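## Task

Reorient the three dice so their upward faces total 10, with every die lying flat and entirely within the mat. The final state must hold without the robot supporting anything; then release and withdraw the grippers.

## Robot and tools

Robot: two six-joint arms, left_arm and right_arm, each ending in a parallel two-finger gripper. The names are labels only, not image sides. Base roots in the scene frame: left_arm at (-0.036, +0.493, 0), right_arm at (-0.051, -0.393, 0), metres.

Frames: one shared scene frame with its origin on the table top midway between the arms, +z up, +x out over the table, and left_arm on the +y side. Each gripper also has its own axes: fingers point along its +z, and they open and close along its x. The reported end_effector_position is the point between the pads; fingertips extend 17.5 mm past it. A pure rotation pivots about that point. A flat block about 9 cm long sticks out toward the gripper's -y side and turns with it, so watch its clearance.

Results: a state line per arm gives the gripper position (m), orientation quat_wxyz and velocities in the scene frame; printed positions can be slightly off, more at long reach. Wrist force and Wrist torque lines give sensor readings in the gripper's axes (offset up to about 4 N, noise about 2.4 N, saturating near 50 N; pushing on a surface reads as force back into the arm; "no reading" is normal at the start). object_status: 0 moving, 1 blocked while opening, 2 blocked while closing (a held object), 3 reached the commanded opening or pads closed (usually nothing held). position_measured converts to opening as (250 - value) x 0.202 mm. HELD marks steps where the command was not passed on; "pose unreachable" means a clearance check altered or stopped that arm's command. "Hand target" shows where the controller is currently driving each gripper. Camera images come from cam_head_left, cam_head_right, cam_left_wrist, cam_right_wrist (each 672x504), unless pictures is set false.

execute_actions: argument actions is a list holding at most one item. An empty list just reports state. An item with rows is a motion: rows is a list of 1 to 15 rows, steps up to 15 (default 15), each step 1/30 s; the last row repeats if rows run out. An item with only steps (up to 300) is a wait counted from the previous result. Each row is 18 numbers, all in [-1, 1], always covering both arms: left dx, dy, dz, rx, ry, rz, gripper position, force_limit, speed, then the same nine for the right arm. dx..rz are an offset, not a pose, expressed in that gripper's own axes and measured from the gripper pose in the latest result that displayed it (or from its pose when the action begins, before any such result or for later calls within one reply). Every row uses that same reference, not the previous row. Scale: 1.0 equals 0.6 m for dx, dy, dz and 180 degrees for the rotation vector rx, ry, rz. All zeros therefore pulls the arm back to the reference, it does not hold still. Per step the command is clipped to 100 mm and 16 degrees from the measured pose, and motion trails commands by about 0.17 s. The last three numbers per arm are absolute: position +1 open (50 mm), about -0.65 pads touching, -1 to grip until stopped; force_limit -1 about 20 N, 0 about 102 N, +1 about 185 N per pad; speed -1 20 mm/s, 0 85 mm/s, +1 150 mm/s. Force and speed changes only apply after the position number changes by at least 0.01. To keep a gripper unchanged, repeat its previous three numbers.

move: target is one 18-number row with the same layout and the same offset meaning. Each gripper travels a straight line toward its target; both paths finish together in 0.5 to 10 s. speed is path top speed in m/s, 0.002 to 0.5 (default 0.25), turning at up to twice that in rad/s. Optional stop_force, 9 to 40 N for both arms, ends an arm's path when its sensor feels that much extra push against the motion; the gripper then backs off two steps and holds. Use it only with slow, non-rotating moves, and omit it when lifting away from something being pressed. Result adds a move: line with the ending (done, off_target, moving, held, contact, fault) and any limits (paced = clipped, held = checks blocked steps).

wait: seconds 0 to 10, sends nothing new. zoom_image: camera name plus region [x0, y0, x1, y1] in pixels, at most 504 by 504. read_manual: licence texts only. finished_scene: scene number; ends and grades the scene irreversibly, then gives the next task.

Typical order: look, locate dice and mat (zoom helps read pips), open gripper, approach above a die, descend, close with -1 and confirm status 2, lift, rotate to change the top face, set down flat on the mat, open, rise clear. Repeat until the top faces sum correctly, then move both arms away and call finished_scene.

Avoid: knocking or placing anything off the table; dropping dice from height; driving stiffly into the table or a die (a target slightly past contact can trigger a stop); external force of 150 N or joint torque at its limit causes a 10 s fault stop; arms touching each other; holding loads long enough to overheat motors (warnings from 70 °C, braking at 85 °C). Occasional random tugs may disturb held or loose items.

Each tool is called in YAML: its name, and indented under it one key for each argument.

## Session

execute_actions:
  actions: []

Scene clock: 0.00 s of 5700.00 s.
left_arm: end_effector_position=(+0.3734, +0.3870, +0.2610) position_measured=3 object_status=3 end_effector_quat_wxyz=(+0.307, +0.251, +0.791, +0.465) end_effector_velocity=(+0.000, -0.000, -0.000) end_effector_angular_velocity=(-0.000, -0.000, -0.000) | right_arm: end_effector_position=(+0.3924, -0.0577, +0.2375) position_measured=3 object_status=3 end_effector_quat_wxyz=(+0.007, +0.232, +0.972, +0.029) end_effector_velocity=(+0.000, -0.000, +0.000) end_effector_angular_velocity=(+0.000, -0.000, -0.001)
Joint positions: left_arm=[-1.154 -1.919  2.198 -1.104 -0.541 -2.67 ] | right_arm=[ 4.089 -1.721 -1.619 -1.314  1.584 -0.21 ]
Joint velocities: left_arm=[-0.     0.     0.    -0.001  0.     0.   ] | right_arm=[-0.001  0.     0.001 -0.     0.     0.   ]
Motor temperatures (°C, as the motors report them): left_arm=[24 23 27 33 32 30] | right_arm=[26 27 25 30 31 30]
Wrist force (N, on the end effector, along its own x y z axes, offset not removed): no reading
Wrist torque (N m, same axes, about the end effector's origin, offset not removed): no reading
Hand target (left_arm): +0.373, +0.387, +0.261; +0.307, +0.251, +0.791, +0.465
Hand target (right_arm): +0.392, -0.058, +0.238; +0.007, +0.232, +0.972, +0.029
camera_calibration (this result's frames):
cam_left_wrist: T_world_to_cam=[[-0.713979, 0.640296, -0.283292, 0.0894223], [-0.155642, 0.249342, 0.955826, -0.290306], [0.682649, 0.726532, -0.0783683, -0.369414], [0, 0, 0, 1]] pos_world=[0.270842, 0.28352, 0.273865]
cam_right_wrist: T_world_to_cam=[[-0.892814, 0.447218, 0.0536583, 0.354864], [0.434721, 0.824368, 0.36254, -0.206403], [0.1179, 0.347007, -0.930422, 0.340018], [0, 0, 0, 1]] pos_world=[0.366467, -0.106539, 0.372148]

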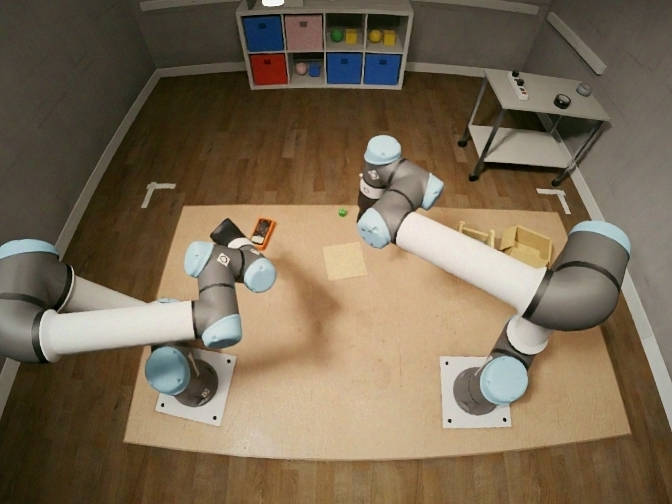

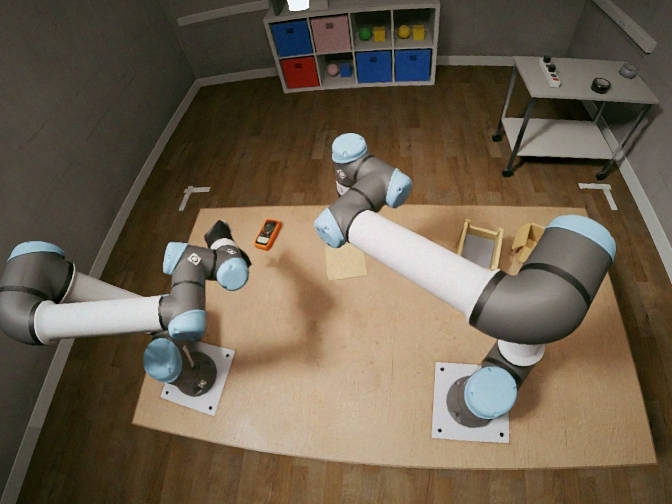

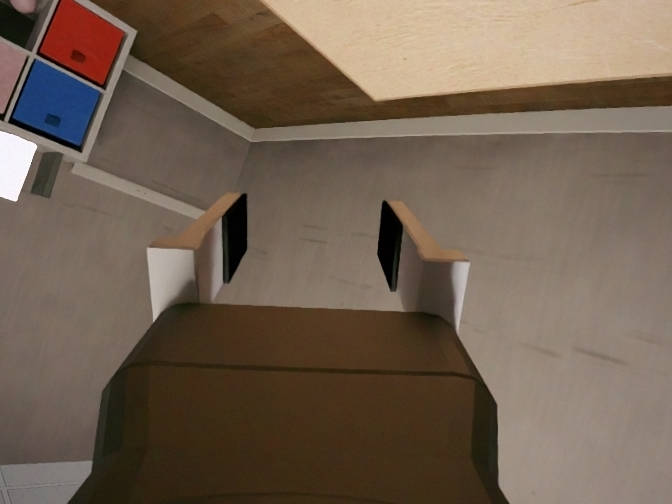

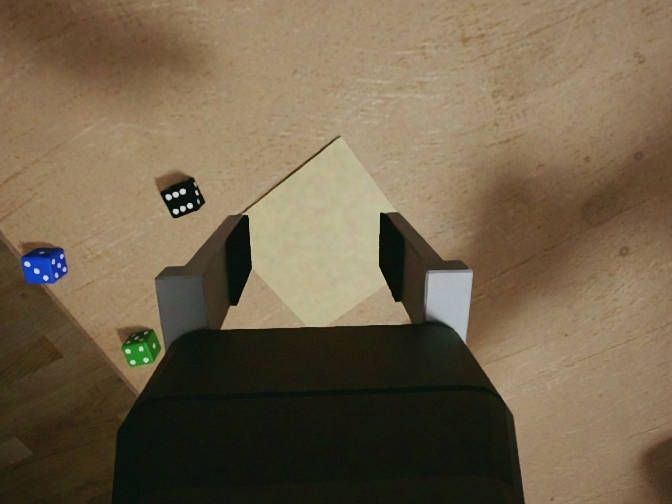

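zoom_image:
  camera: "cam_right_wrist"
  region: [0, 160, 240, 380]

Region (0, 160, 240, 380) of cam_right_wrist's 672x504 image, scaled by 2.100, with more detail than that image has; it fills the top 462 rows of this view, and the rest is white.

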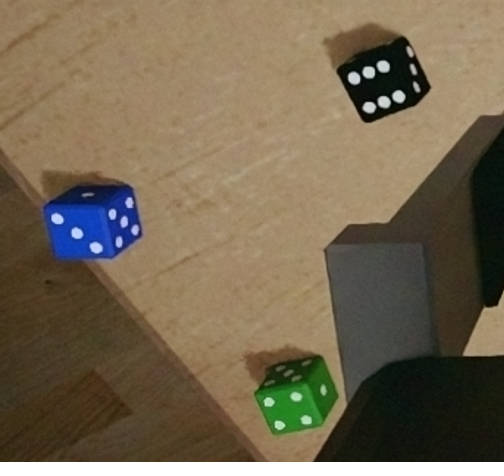

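move:
  target: [0,0,0,0,0,0,1,0,0,-0.185,0.048,0.2,0,0,0.35,1,-0.5,0]

move:
  target: [0,0,0,0,0,0,1,0,0,0,0,0,0.103,-0.017,0,1,-0.5,0]

Scene clock: 40.30 s of 5700.00 s.
left_arm: end_effector_position=(+0.3734, +0.3870, +0.2610) position_measured=3 object_status=3 end_effector_quat_wxyz=(+0.307, +0.251, +0.791, +0.465) end_effector_velocity=(+0.000, -0.001, -0.000) end_effector_angular_velocity=(+0.000, -0.000, -0.001) | right_arm: end_effector_position=(+0.5074, -0.0755, +0.1195) position_measured=3 object_status=3 end_effector_quat_wxyz=(-0.010, +0.705, +0.709, +0.028) end_effector_velocity=(+0.001, +0.000, -0.001) end_effector_angular_velocity=(+0.000, +0.000, -0.011)
Joint positions: left_arm=[-1.154 -1.919  2.198 -1.104 -0.541 -2.67 ] | right_arm=[ 3.886 -2.008 -1.557 -1.094  1.596  0.686]
Joint velocities: left_arm=[-0.001  0.001  0.    -0.001  0.    -0.001] | right_arm=[-0.001 -0.003  0.001  0.002 -0.     0.011]
Motor temperatures (°C, as the motors report them): left_arm=[24 23 27 33 32 30] | right_arm=[26 27 25 30 31 30]
Wrist force (N, on the end effector, along its own x y z axes, offset not removed): left_arm=[-1.8 2.5 1.5] | right_arm=[-0.2 0.4 1.3]
Wrist torque (N m, same axes, about the end effector's origin, offset not removed): left_arm=[0.53 0.34 -0.16] | right_arm=[0.16 0.02 -0.07]
Hand target (left_arm): +0.373, +0.387, +0.261; +0.307, +0.251, +0.791, +0.465
Hand target (right_arm): +0.508, -0.076, +0.119; -0.010, +0.706, +0.708, +0.028
Off the commanded pose (left_arm): 0.000 m, 0 deg.
Off the commanded pose (right_arm): 0.000 m, 0 deg.
After step 90, 34.60 s passed at rest.
move: done
camera_calibration (this result's frames):
cam_left_wrist: T_world_to_cam=[[-0.713979, 0.640296, -0.283292, 0.0894223], [-0.155642, 0.249342, 0.955826, -0.290306], [0.682649, 0.726532, -0.0783683, -0.369414], [0, 0, 0, 1]] pos_world=[0.270842, 0.28352, 0.273865]
cam_right_wrist: T_world_to_cam=[[-0.00705623, 0.994237, 0.106974, 0.0574205], [0.943731, -0.0287504, 0.329463, -0.517615], [0.33064, 0.103279, -0.938089, 0.0973988], [0, 0, 0, 1]] pos_world=[0.456691, -0.0820305, 0.255761]

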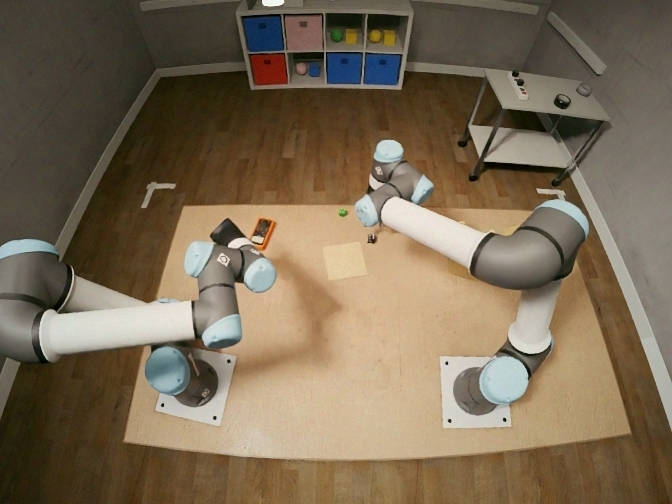

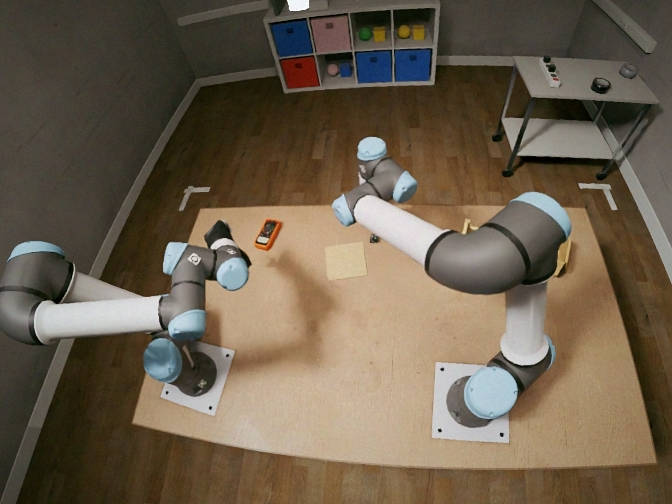

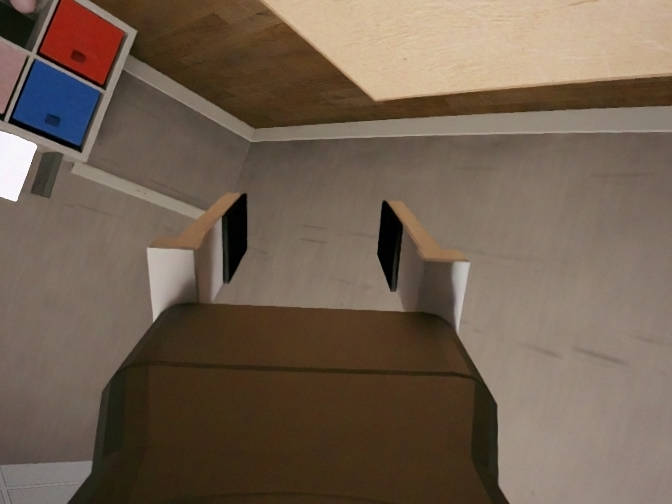

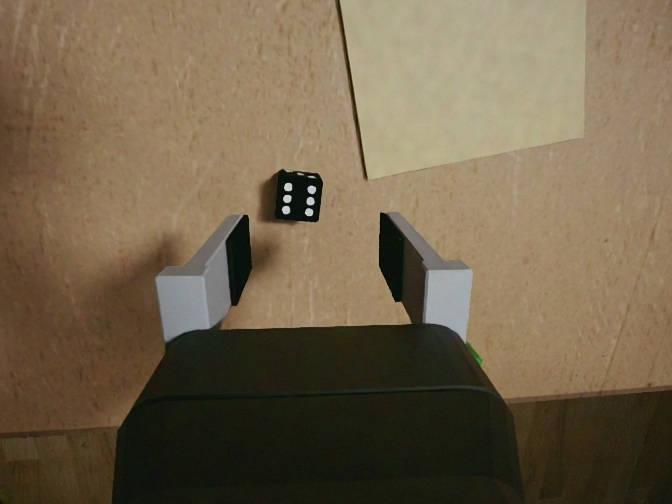

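Scene clock: 41.50 s of 5700.00 s.
left_arm: end_effector_position=(+0.3734, +0.3870, +0.2610) position_measured=3 object_status=3 end_effector_quat_wxyz=(+0.307, +0.251, +0.791, +0.465) end_effector_velocity=(-0.000, +0.000, +0.000) end_effector_angular_velocity=(-0.000, +0.000, +0.000) | right_arm: end_effector_position=(+0.5073, -0.0756, +0.1195) position_measured=3 object_status=3 end_effector_quat_wxyz=(-0.104, +0.695, +0.704, -0.104) end_effector_velocity=(+0.000, -0.001, -0.000) end_effector_angular_velocity=(-0.005, +0.013, +0.001)
Joint positions: left_arm=[-1.154 -1.919  2.198 -1.104 -0.541 -2.67 ] | right_arm=[ 3.827 -2.196 -1.231 -1.528  1.743  0.597]
Joint velocities: left_arm=[ 0.    -0.001  0.    -0.    -0.     0.   ] | right_arm=[-0.003 -0.009  0.015 -0.019  0.003 -0.004]
Motor temperatures (°C, as the motors report them): left_arm=[24 23 27 33 32 30] | right_arm=[26 27 25 30 31 30]
Wrist force (N, on the end effector, along its own x y z axes, offset not removed): left_arm=[-1.4 3.5 1.9] | right_arm=[0.1 3.7 1.8]
Wrist torque (N m, same axes, about the end effector's origin, offset not removed): left_arm=[0.64 0.30 -0.07] | right_arm=[0.69 -0.10 -0.16]
Hand target (left_arm): +0.373, +0.387, +0.261; +0.307, +0.251, +0.791, +0.465
Hand target (right_arm): +0.507, -0.076, +0.120; -0.105, +0.695, +0.704, -0.105
Off the commanded pose (left_arm): 0.000 m, 0 deg.
Off the commanded pose (right_arm): 0.000 m, 0 deg.
move: done
camera_calibration (this result's frames):
cam_left_wrist: T_world_to_cam=[[-0.713979, 0.640296, -0.283292, 0.0894225], [-0.155642, 0.249343, 0.955826, -0.290306], [0.682648, 0.726533, -0.0783684, -0.369414], [0, 0, 0, 1]] pos_world=[0.270842, 0.28352, 0.273865]
cam_right_wrist: T_world_to_cam=[[0.0028044, 0.998587, 0.0530583, 0.0592183], [0.999881, -0.00360477, 0.0149951, -0.506575], [0.0151651, 0.0530099, -0.998479, 0.260942], [0, 0, 0, 1]] pos_world=[0.502391, -0.0747932, 0.265]

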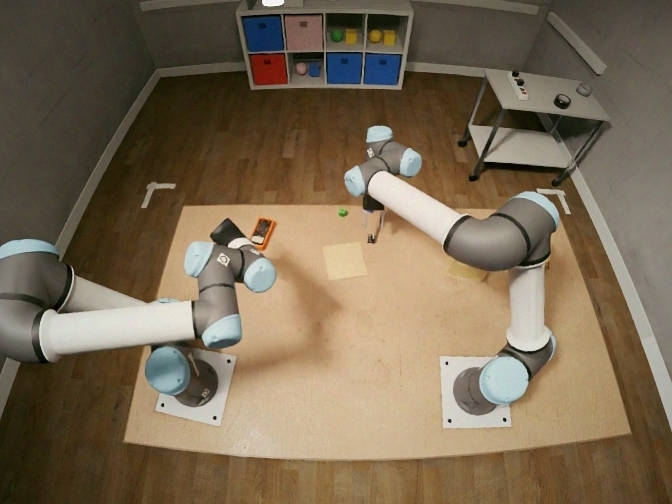

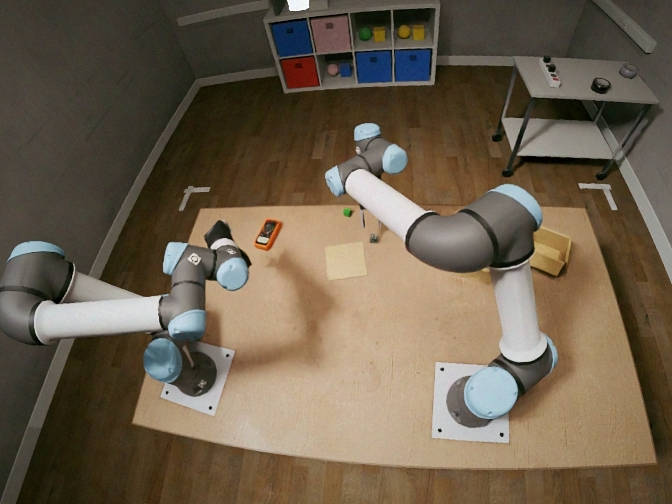

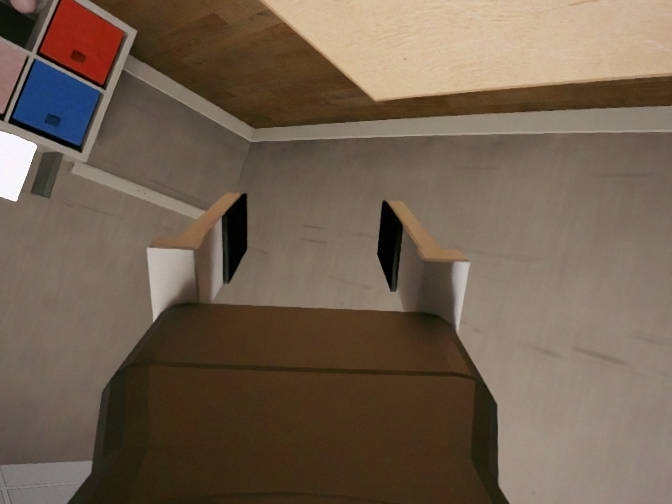

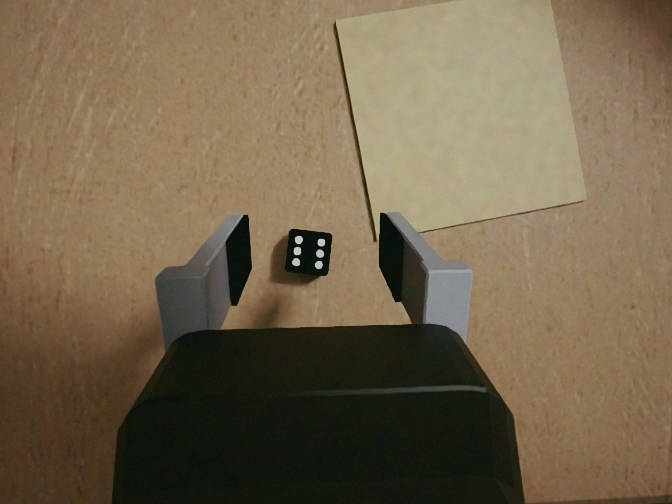

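move:
  target: [0,0,0,0,0,0,1,0,0,-0.006,0.013,0.083,0,0.0097,0.032,1,-0.5,0]
  speed: 0.15

move:
  target: [0,0,0,0,0,0,1,0,0,0,0,0,-0.428,0,0,1,-0.5,0]
  speed: 0.2

Scene clock: 63.13 s of 5700.00 s.
left_arm: end_effector_position=(+0.3734, +0.3870, +0.2610) position_measured=3 object_status=3 end_effector_quat_wxyz=(+0.307, +0.251, +0.791, +0.465) end_effector_velocity=(-0.000, +0.000, +0.000) end_effector_angular_velocity=(-0.000, +0.000, -0.000) | right_arm: end_effector_position=(+0.5004, -0.0791, +0.0699) position_measured=3 object_status=3 end_effector_quat_wxyz=(-0.110, +0.731, +0.667, -0.099) end_effector_velocity=(-0.000, -0.000, -0.002) end_effector_angular_velocity=(+0.000, -0.001, -0.005)
Joint positions: left_arm=[-1.154 -1.919  2.198 -1.104 -0.541 -2.67 ] | right_arm=[ 3.816 -2.208 -1.349 -1.381  1.764  0.69 ]
Joint velocities: left_arm=[-0.    -0.001  0.    -0.    -0.     0.   ] | right_arm=[-0.    -0.    -0.006  0.008  0.001  0.005]
Motor temperatures (°C, as the motors report them): left_arm=[24 23 27 33 32 30] | right_arm=[26 27 25 30 31 30]
Wrist force (N, on the end effector, along its own x y z axes, offset not removed): left_arm=[-2.3 3.7 1.4] | right_arm=[-0.6 1.3 0.2]
Wrist torque (N m, same axes, about the end effector's origin, offset not removed): left_arm=[0.72 0.41 -0.08] | right_arm=[0.39 0.07 -0.02]
Hand target (left_arm): +0.373, +0.387, +0.261; +0.307, +0.251, +0.791, +0.465
Hand target (right_arm): +0.500, -0.079, +0.070; -0.110, +0.731, +0.666, -0.099
Off the commanded pose (left_arm): 0.000 m, 0 deg.
Off the commanded pose (right_arm): 0.000 m, 0 deg.
After step 90, 17.70 s passed at rest.
move: done
camera_calibration (this result's frames):
cam_left_wrist: T_world_to_cam=[[-0.713979, 0.640296, -0.283293, 0.0894224], [-0.155642, 0.249343, 0.955826, -0.290306], [0.682649, 0.726532, -0.0783683, -0.369414], [0, 0, 0, 1]] pos_world=[0.270842, 0.28352, 0.273865]
cam_right_wrist: T_world_to_cam=[[0.106985, 0.992857, 0.0528093, 0.0128372], [0.994055, -0.107893, 0.0146425, -0.50419], [0.0202356, 0.0509288, -0.998497, 0.208926], [0, 0, 0, 1]] pos_world=[0.495592, -0.0777846, 0.215316]

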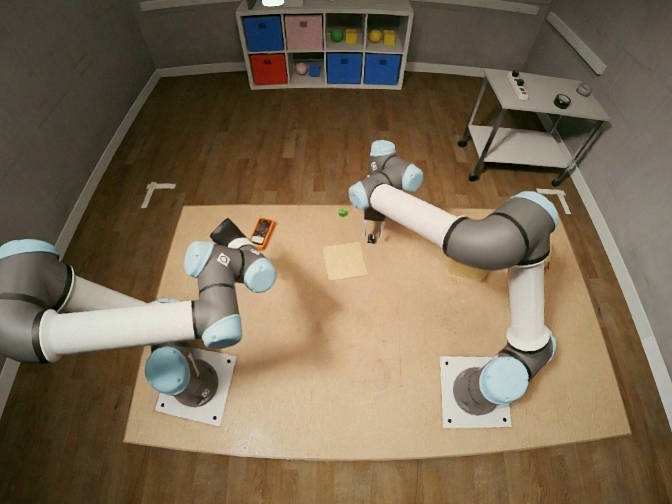

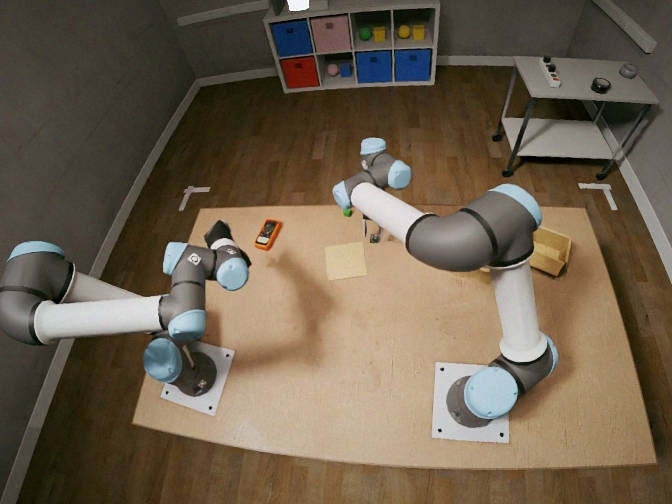

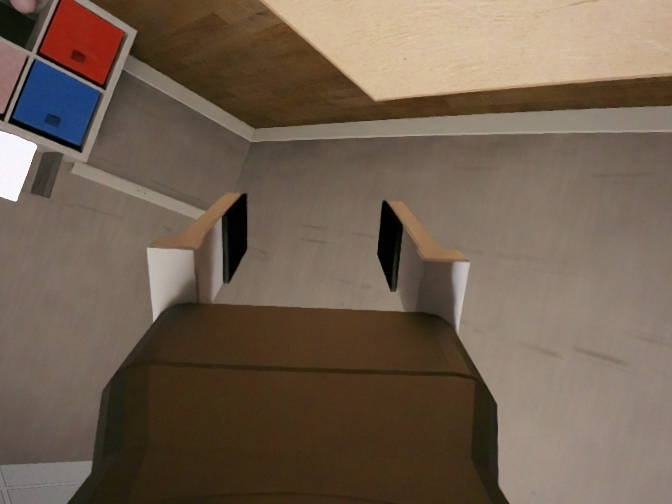

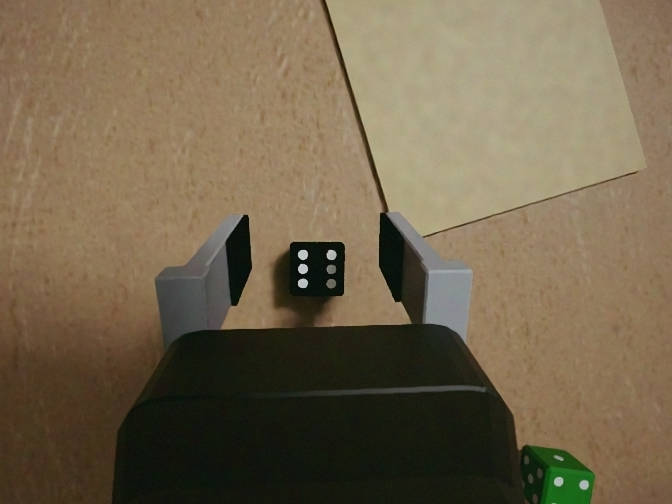

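Scene clock: 67.00 s of 5700.00 s.
left_arm: end_effector_position=(+0.3734, +0.3870, +0.2610) position_measured=3 object_status=3 end_effector_quat_wxyz=(+0.307, +0.251, +0.791, +0.465) end_effector_velocity=(+0.000, -0.000, -0.000) end_effector_angular_velocity=(+0.002, +0.001, -0.000) | right_arm: end_effector_position=(+0.5004, -0.0790, +0.0698) position_measured=3 object_status=3 end_effector_quat_wxyz=(+0.370, +0.640, +0.583, +0.337) end_effector_velocity=(+0.001, +0.001, +0.000) end_effector_angular_velocity=(+0.001, -0.016, +0.005)
Joint positions: left_arm=[-1.154 -1.919  2.198 -1.104 -0.541 -2.67 ] | right_arm=[ 4.278 -2.088 -2.213  0.177  0.645  0.876]
Joint velocities: left_arm=[-0.     0.001 -0.     0.    -0.     0.001] | right_arm=[ 0.004 -0.013 -0.003  0.035 -0.011 -0.014]
Motor temperatures (°C, as the motors report them): left_arm=[24 23 27 33 32 30] | right_arm=[26 27 25 30 31 30]
Wrist force (N, on the end effector, along its own x y z axes, offset not removed): left_arm=[-1.8 3.6 0.5] | right_arm=[1.7 0.2 -0.3]
Wrist torque (N m, same axes, about the end effector's origin, offset not removed): left_arm=[0.65 0.23 -0.08] | right_arm=[0.02 -0.40 -0.28]
Hand target (left_arm): +0.373, +0.387, +0.261; +0.307, +0.251, +0.791, +0.465
Hand target (right_arm): +0.500, -0.079, +0.070; +0.370, +0.640, +0.583, +0.337
Off the commanded pose (left_arm): 0.000 m, 0 deg.
Off the commanded pose (right_arm): 0.000 m, 0 deg.
move: done
camera_calibration (this result's frames):
cam_left_wrist: T_world_to_cam=[[-0.713979, 0.640296, -0.283293, 0.0894225], [-0.155642, 0.249343, 0.955826, -0.290306], [0.682649, 0.726532, -0.0783683, -0.369414], [0, 0, 0, 1]] pos_world=[0.270842, 0.28352, 0.273865]
cam_right_wrist: T_world_to_cam=[[0.0472065, 0.998529, 0.0266708, 0.0449069], [0.208701, -0.0359708, 0.977318, -0.17272], [0.976839, -0.0405695, -0.210092, -0.332123], [0, 0, 0, 1]] pos_world=[0.358358, -0.0645278, 0.0978278]

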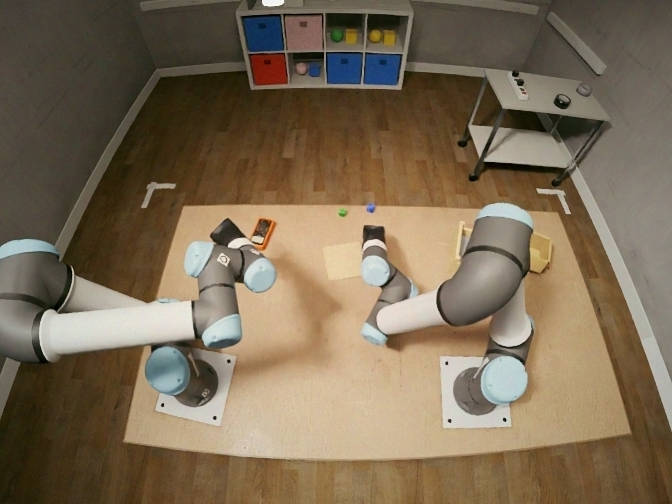

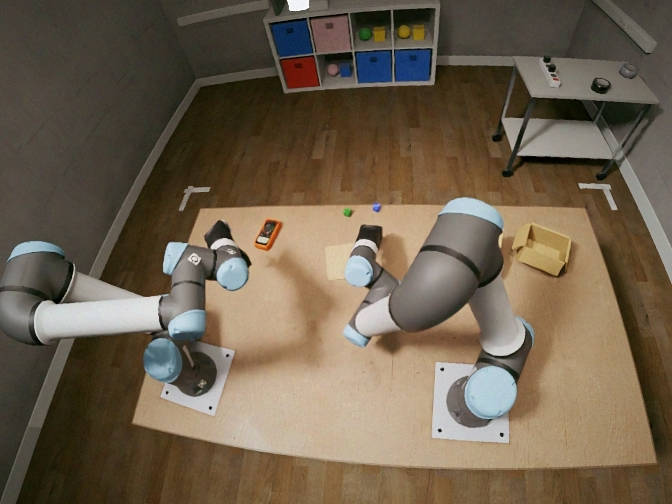

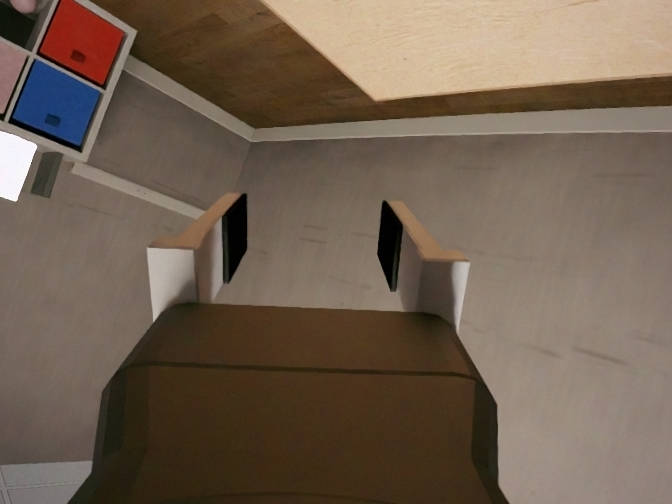

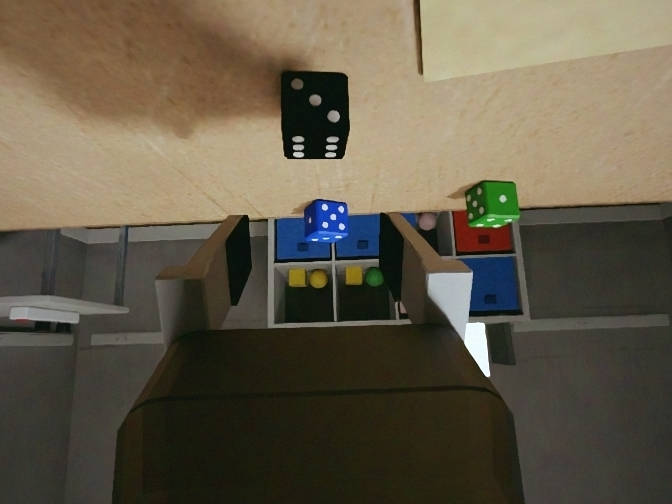

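move:
  target: [0,0,0,0,0,0,1,0,0,0,-0.058,0.033,0,0,0,1,-0.5,0]
  speed: 0.08

move:
  target: [0,0,0,0,0,0,1,0,0,0,-0.013,0.0075,0,0,0,1,-0.5,0]
  speed: 0.005
  stop_force: 9

Scene clock: 78.33 s of 5700.00 s.
left_arm: end_effector_position=(+0.3734, +0.3870, +0.2610) position_measured=3 object_status=3 end_effector_quat_wxyz=(+0.307, +0.251, +0.791, +0.465) end_effector_velocity=(+0.000, -0.000, -0.000) end_effector_angular_velocity=(+0.001, +0.000, +0.000) | right_arm: end_effector_position=(+0.5001, -0.0789, +0.0300) position_measured=3 object_status=3 end_effector_quat_wxyz=(+0.369, +0.640, +0.583, +0.337) end_effector_velocity=(+0.000, -0.000, -0.002) end_effector_angular_velocity=(-0.000, -0.001, +0.000)
Joint positions: left_arm=[-1.154 -1.919  2.198 -1.104 -0.541 -2.67 ] | right_arm=[ 4.279 -2.197 -2.211  0.282  0.645  0.877]
Joint velocities: left_arm=[ 0.     0.001 -0.    -0.     0.     0.   ] | right_arm=[-0.001 -0.008  0.001  0.008  0.    -0.002]
Motor temperatures (°C, as the motors report them): left_arm=[24 23 27 33 32 30] | right_arm=[26 27 25 30 31 30]
Wrist force (N, on the end effector, along its own x y z axes, offset not removed): left_arm=[-2.6 2.6 0.8] | right_arm=[-0.4 2.8 -0.3]
Wrist torque (N m, same axes, about the end effector's origin, offset not removed): left_arm=[0.47 0.46 -0.08] | right_arm=[0.56 0.18 -0.14]
Hand target (left_arm): +0.373, +0.387, +0.261; +0.307, +0.251, +0.791, +0.465
Hand target (right_arm): +0.500, -0.079, +0.030; +0.370, +0.640, +0.583, +0.337
Off the commanded pose (left_arm): 0.000 m, 0 deg.
Off the commanded pose (right_arm): 0.000 m, 0 deg.
After step 90, 7.40 s passed at rest.
move: done
camera_calibration (this result's frames):
cam_left_wrist: T_world_to_cam=[[-0.713979, 0.640296, -0.283292, 0.0894224], [-0.155642, 0.249343, 0.955826, -0.290306], [0.682649, 0.726532, -0.0783684, -0.369414], [0, 0, 0, 1]] pos_world=[0.270842, 0.28352, 0.273865]
cam_right_wrist: T_world_to_cam=[[0.0471951, 0.99853, 0.0266485, 0.0458513], [0.208769, -0.0359494, 0.977304, -0.133802], [0.976825, -0.0405606, -0.210159, -0.340179], [0, 0, 0, 1]] pos_world=[0.358065, -0.0643919, 0.0580513]

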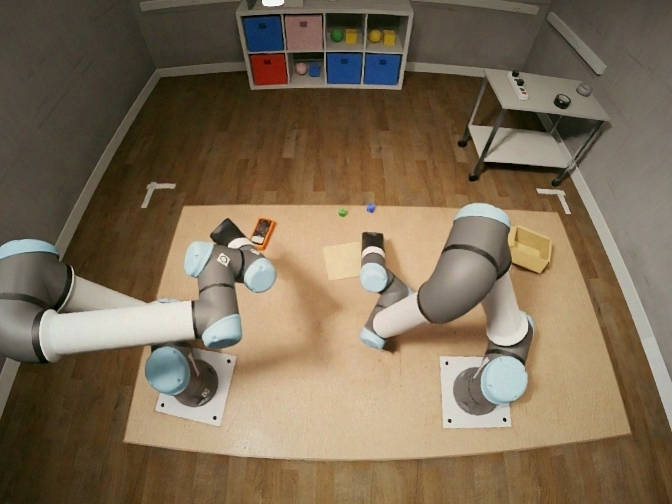

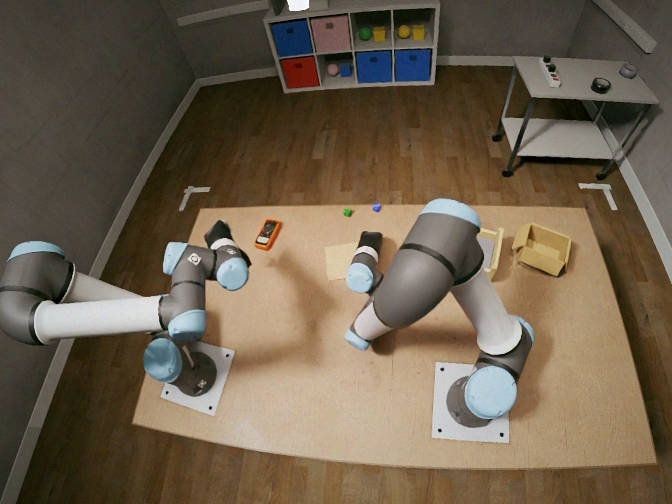

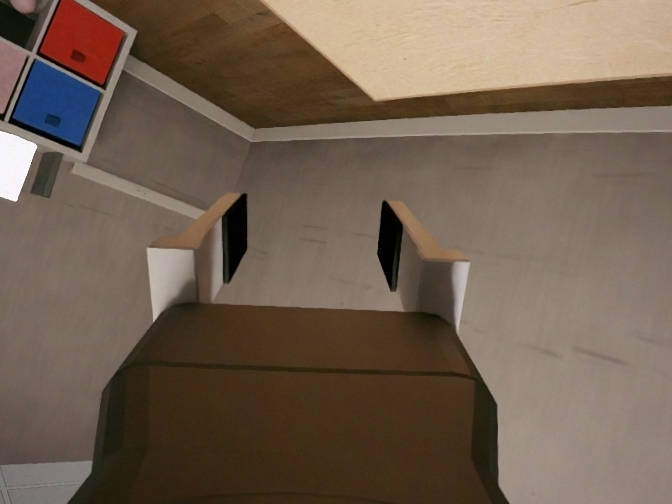

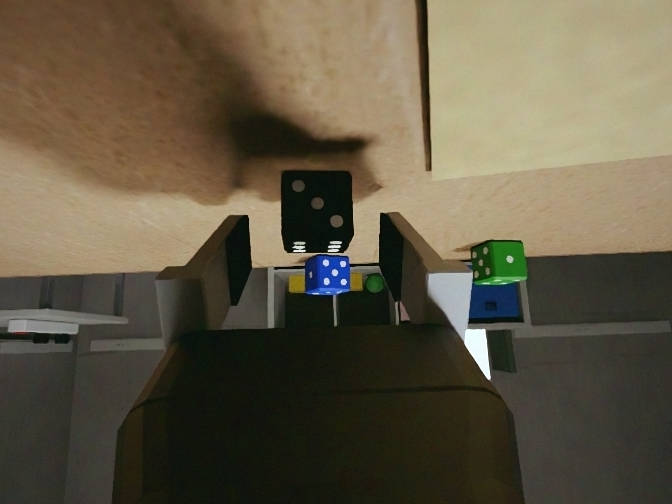

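Scene clock: 80.37 s of 5700.00 s.
left_arm: end_effector_position=(+0.3734, +0.3870, +0.2610) position_measured=3 object_status=3 end_effector_quat_wxyz=(+0.307, +0.251, +0.791, +0.465) end_effector_velocity=(-0.000, -0.000, +0.000) end_effector_angular_velocity=(-0.001, -0.000, -0.000) | right_arm: end_effector_position=(+0.5001, -0.0788, +0.0211) position_measured=3 object_status=3 end_effector_quat_wxyz=(+0.369, +0.640, +0.583, +0.337) end_effector_velocity=(-0.000, +0.001, -0.001) end_effector_angular_velocity=(-0.001, +0.000, +0.001)
Joint positions: left_arm=[-1.154 -1.919  2.198 -1.104 -0.541 -2.67 ] | right_arm=[ 4.279 -2.222 -2.209  0.305  0.645  0.877]
Joint velocities: left_arm=[-0.    -0.001 -0.    -0.    -0.     0.   ] | right_arm=[ 0.001 -0.004  0.001  0.002 -0.     0.   ]
Motor temperatures (°C, as the motors report them): left_arm=[24 23 27 33 32 30] | right_arm=[26 27 25 30 31 30]
Wrist force (N, on the end effector, along its own x y z axes, offset not removed): left_arm=[-2.0 1.9 1.2] | right_arm=[-0.3 1.2 -0.6]
Wrist torque (N m, same axes, about the end effector's origin, offset not removed): left_arm=[0.48 0.34 -0.11] | right_arm=[0.21 0.19 -0.10]
Hand target (left_arm): +0.373, +0.387, +0.261; +0.307, +0.251, +0.791, +0.465
Hand target (right_arm): +0.500, -0.079, +0.021; +0.369, +0.640, +0.583, +0.337
Off the commanded pose (left_arm): 0.000 m, 0 deg.
Off the commanded pose (right_arm): 0.000 m, 0 deg.
move: done
camera_calibration (this result's frames):
cam_left_wrist: T_world_to_cam=[[-0.713979, 0.640296, -0.283292, 0.0894224], [-0.155642, 0.249343, 0.955826, -0.290306], [0.682649, 0.726532, -0.0783683, -0.369414], [0, 0, 0, 1]] pos_world=[0.270842, 0.28352, 0.273865]
cam_right_wrist: T_world_to_cam=[[0.0472002, 0.99853, 0.02666, 0.0460653], [0.208789, -0.0359625, 0.977299, -0.125115], [0.976821, -0.0405624, -0.210179, -0.342041], [0, 0, 0, 1]] pos_world=[0.358061, -0.064371, 0.0491569]

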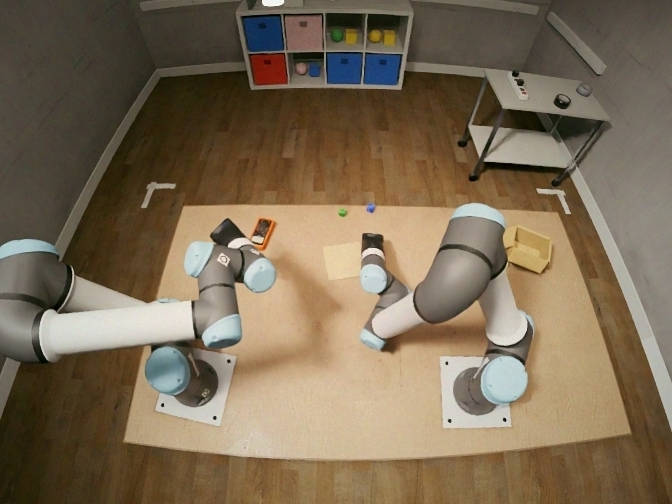

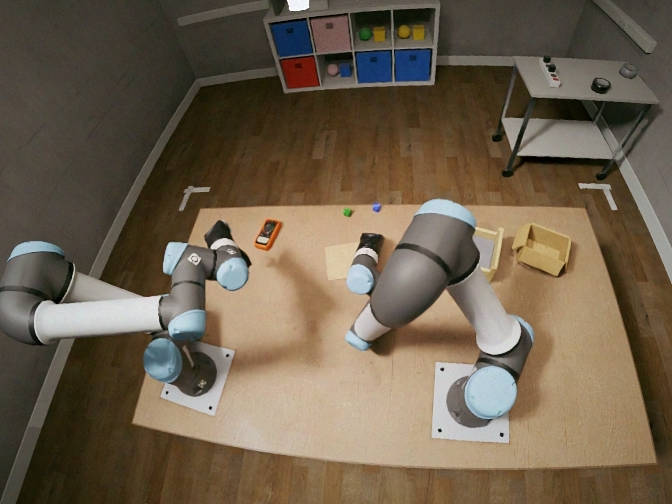

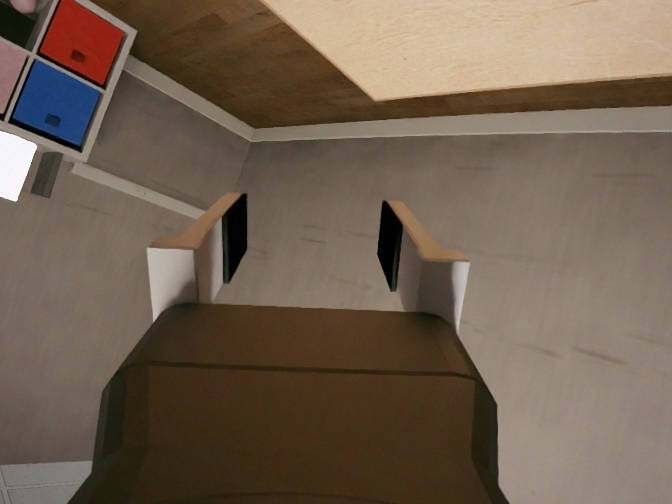

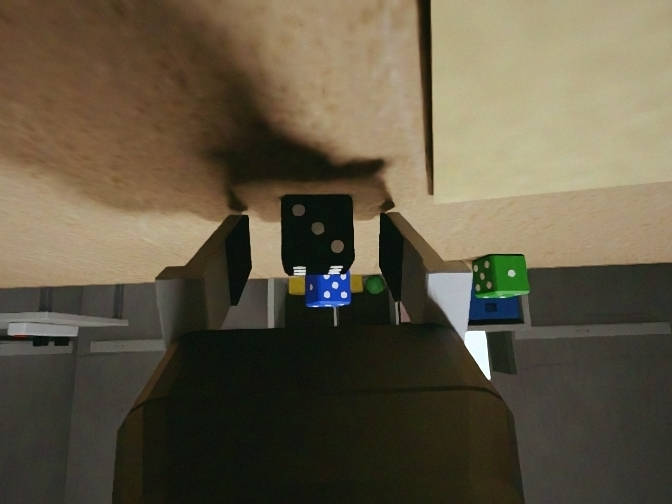

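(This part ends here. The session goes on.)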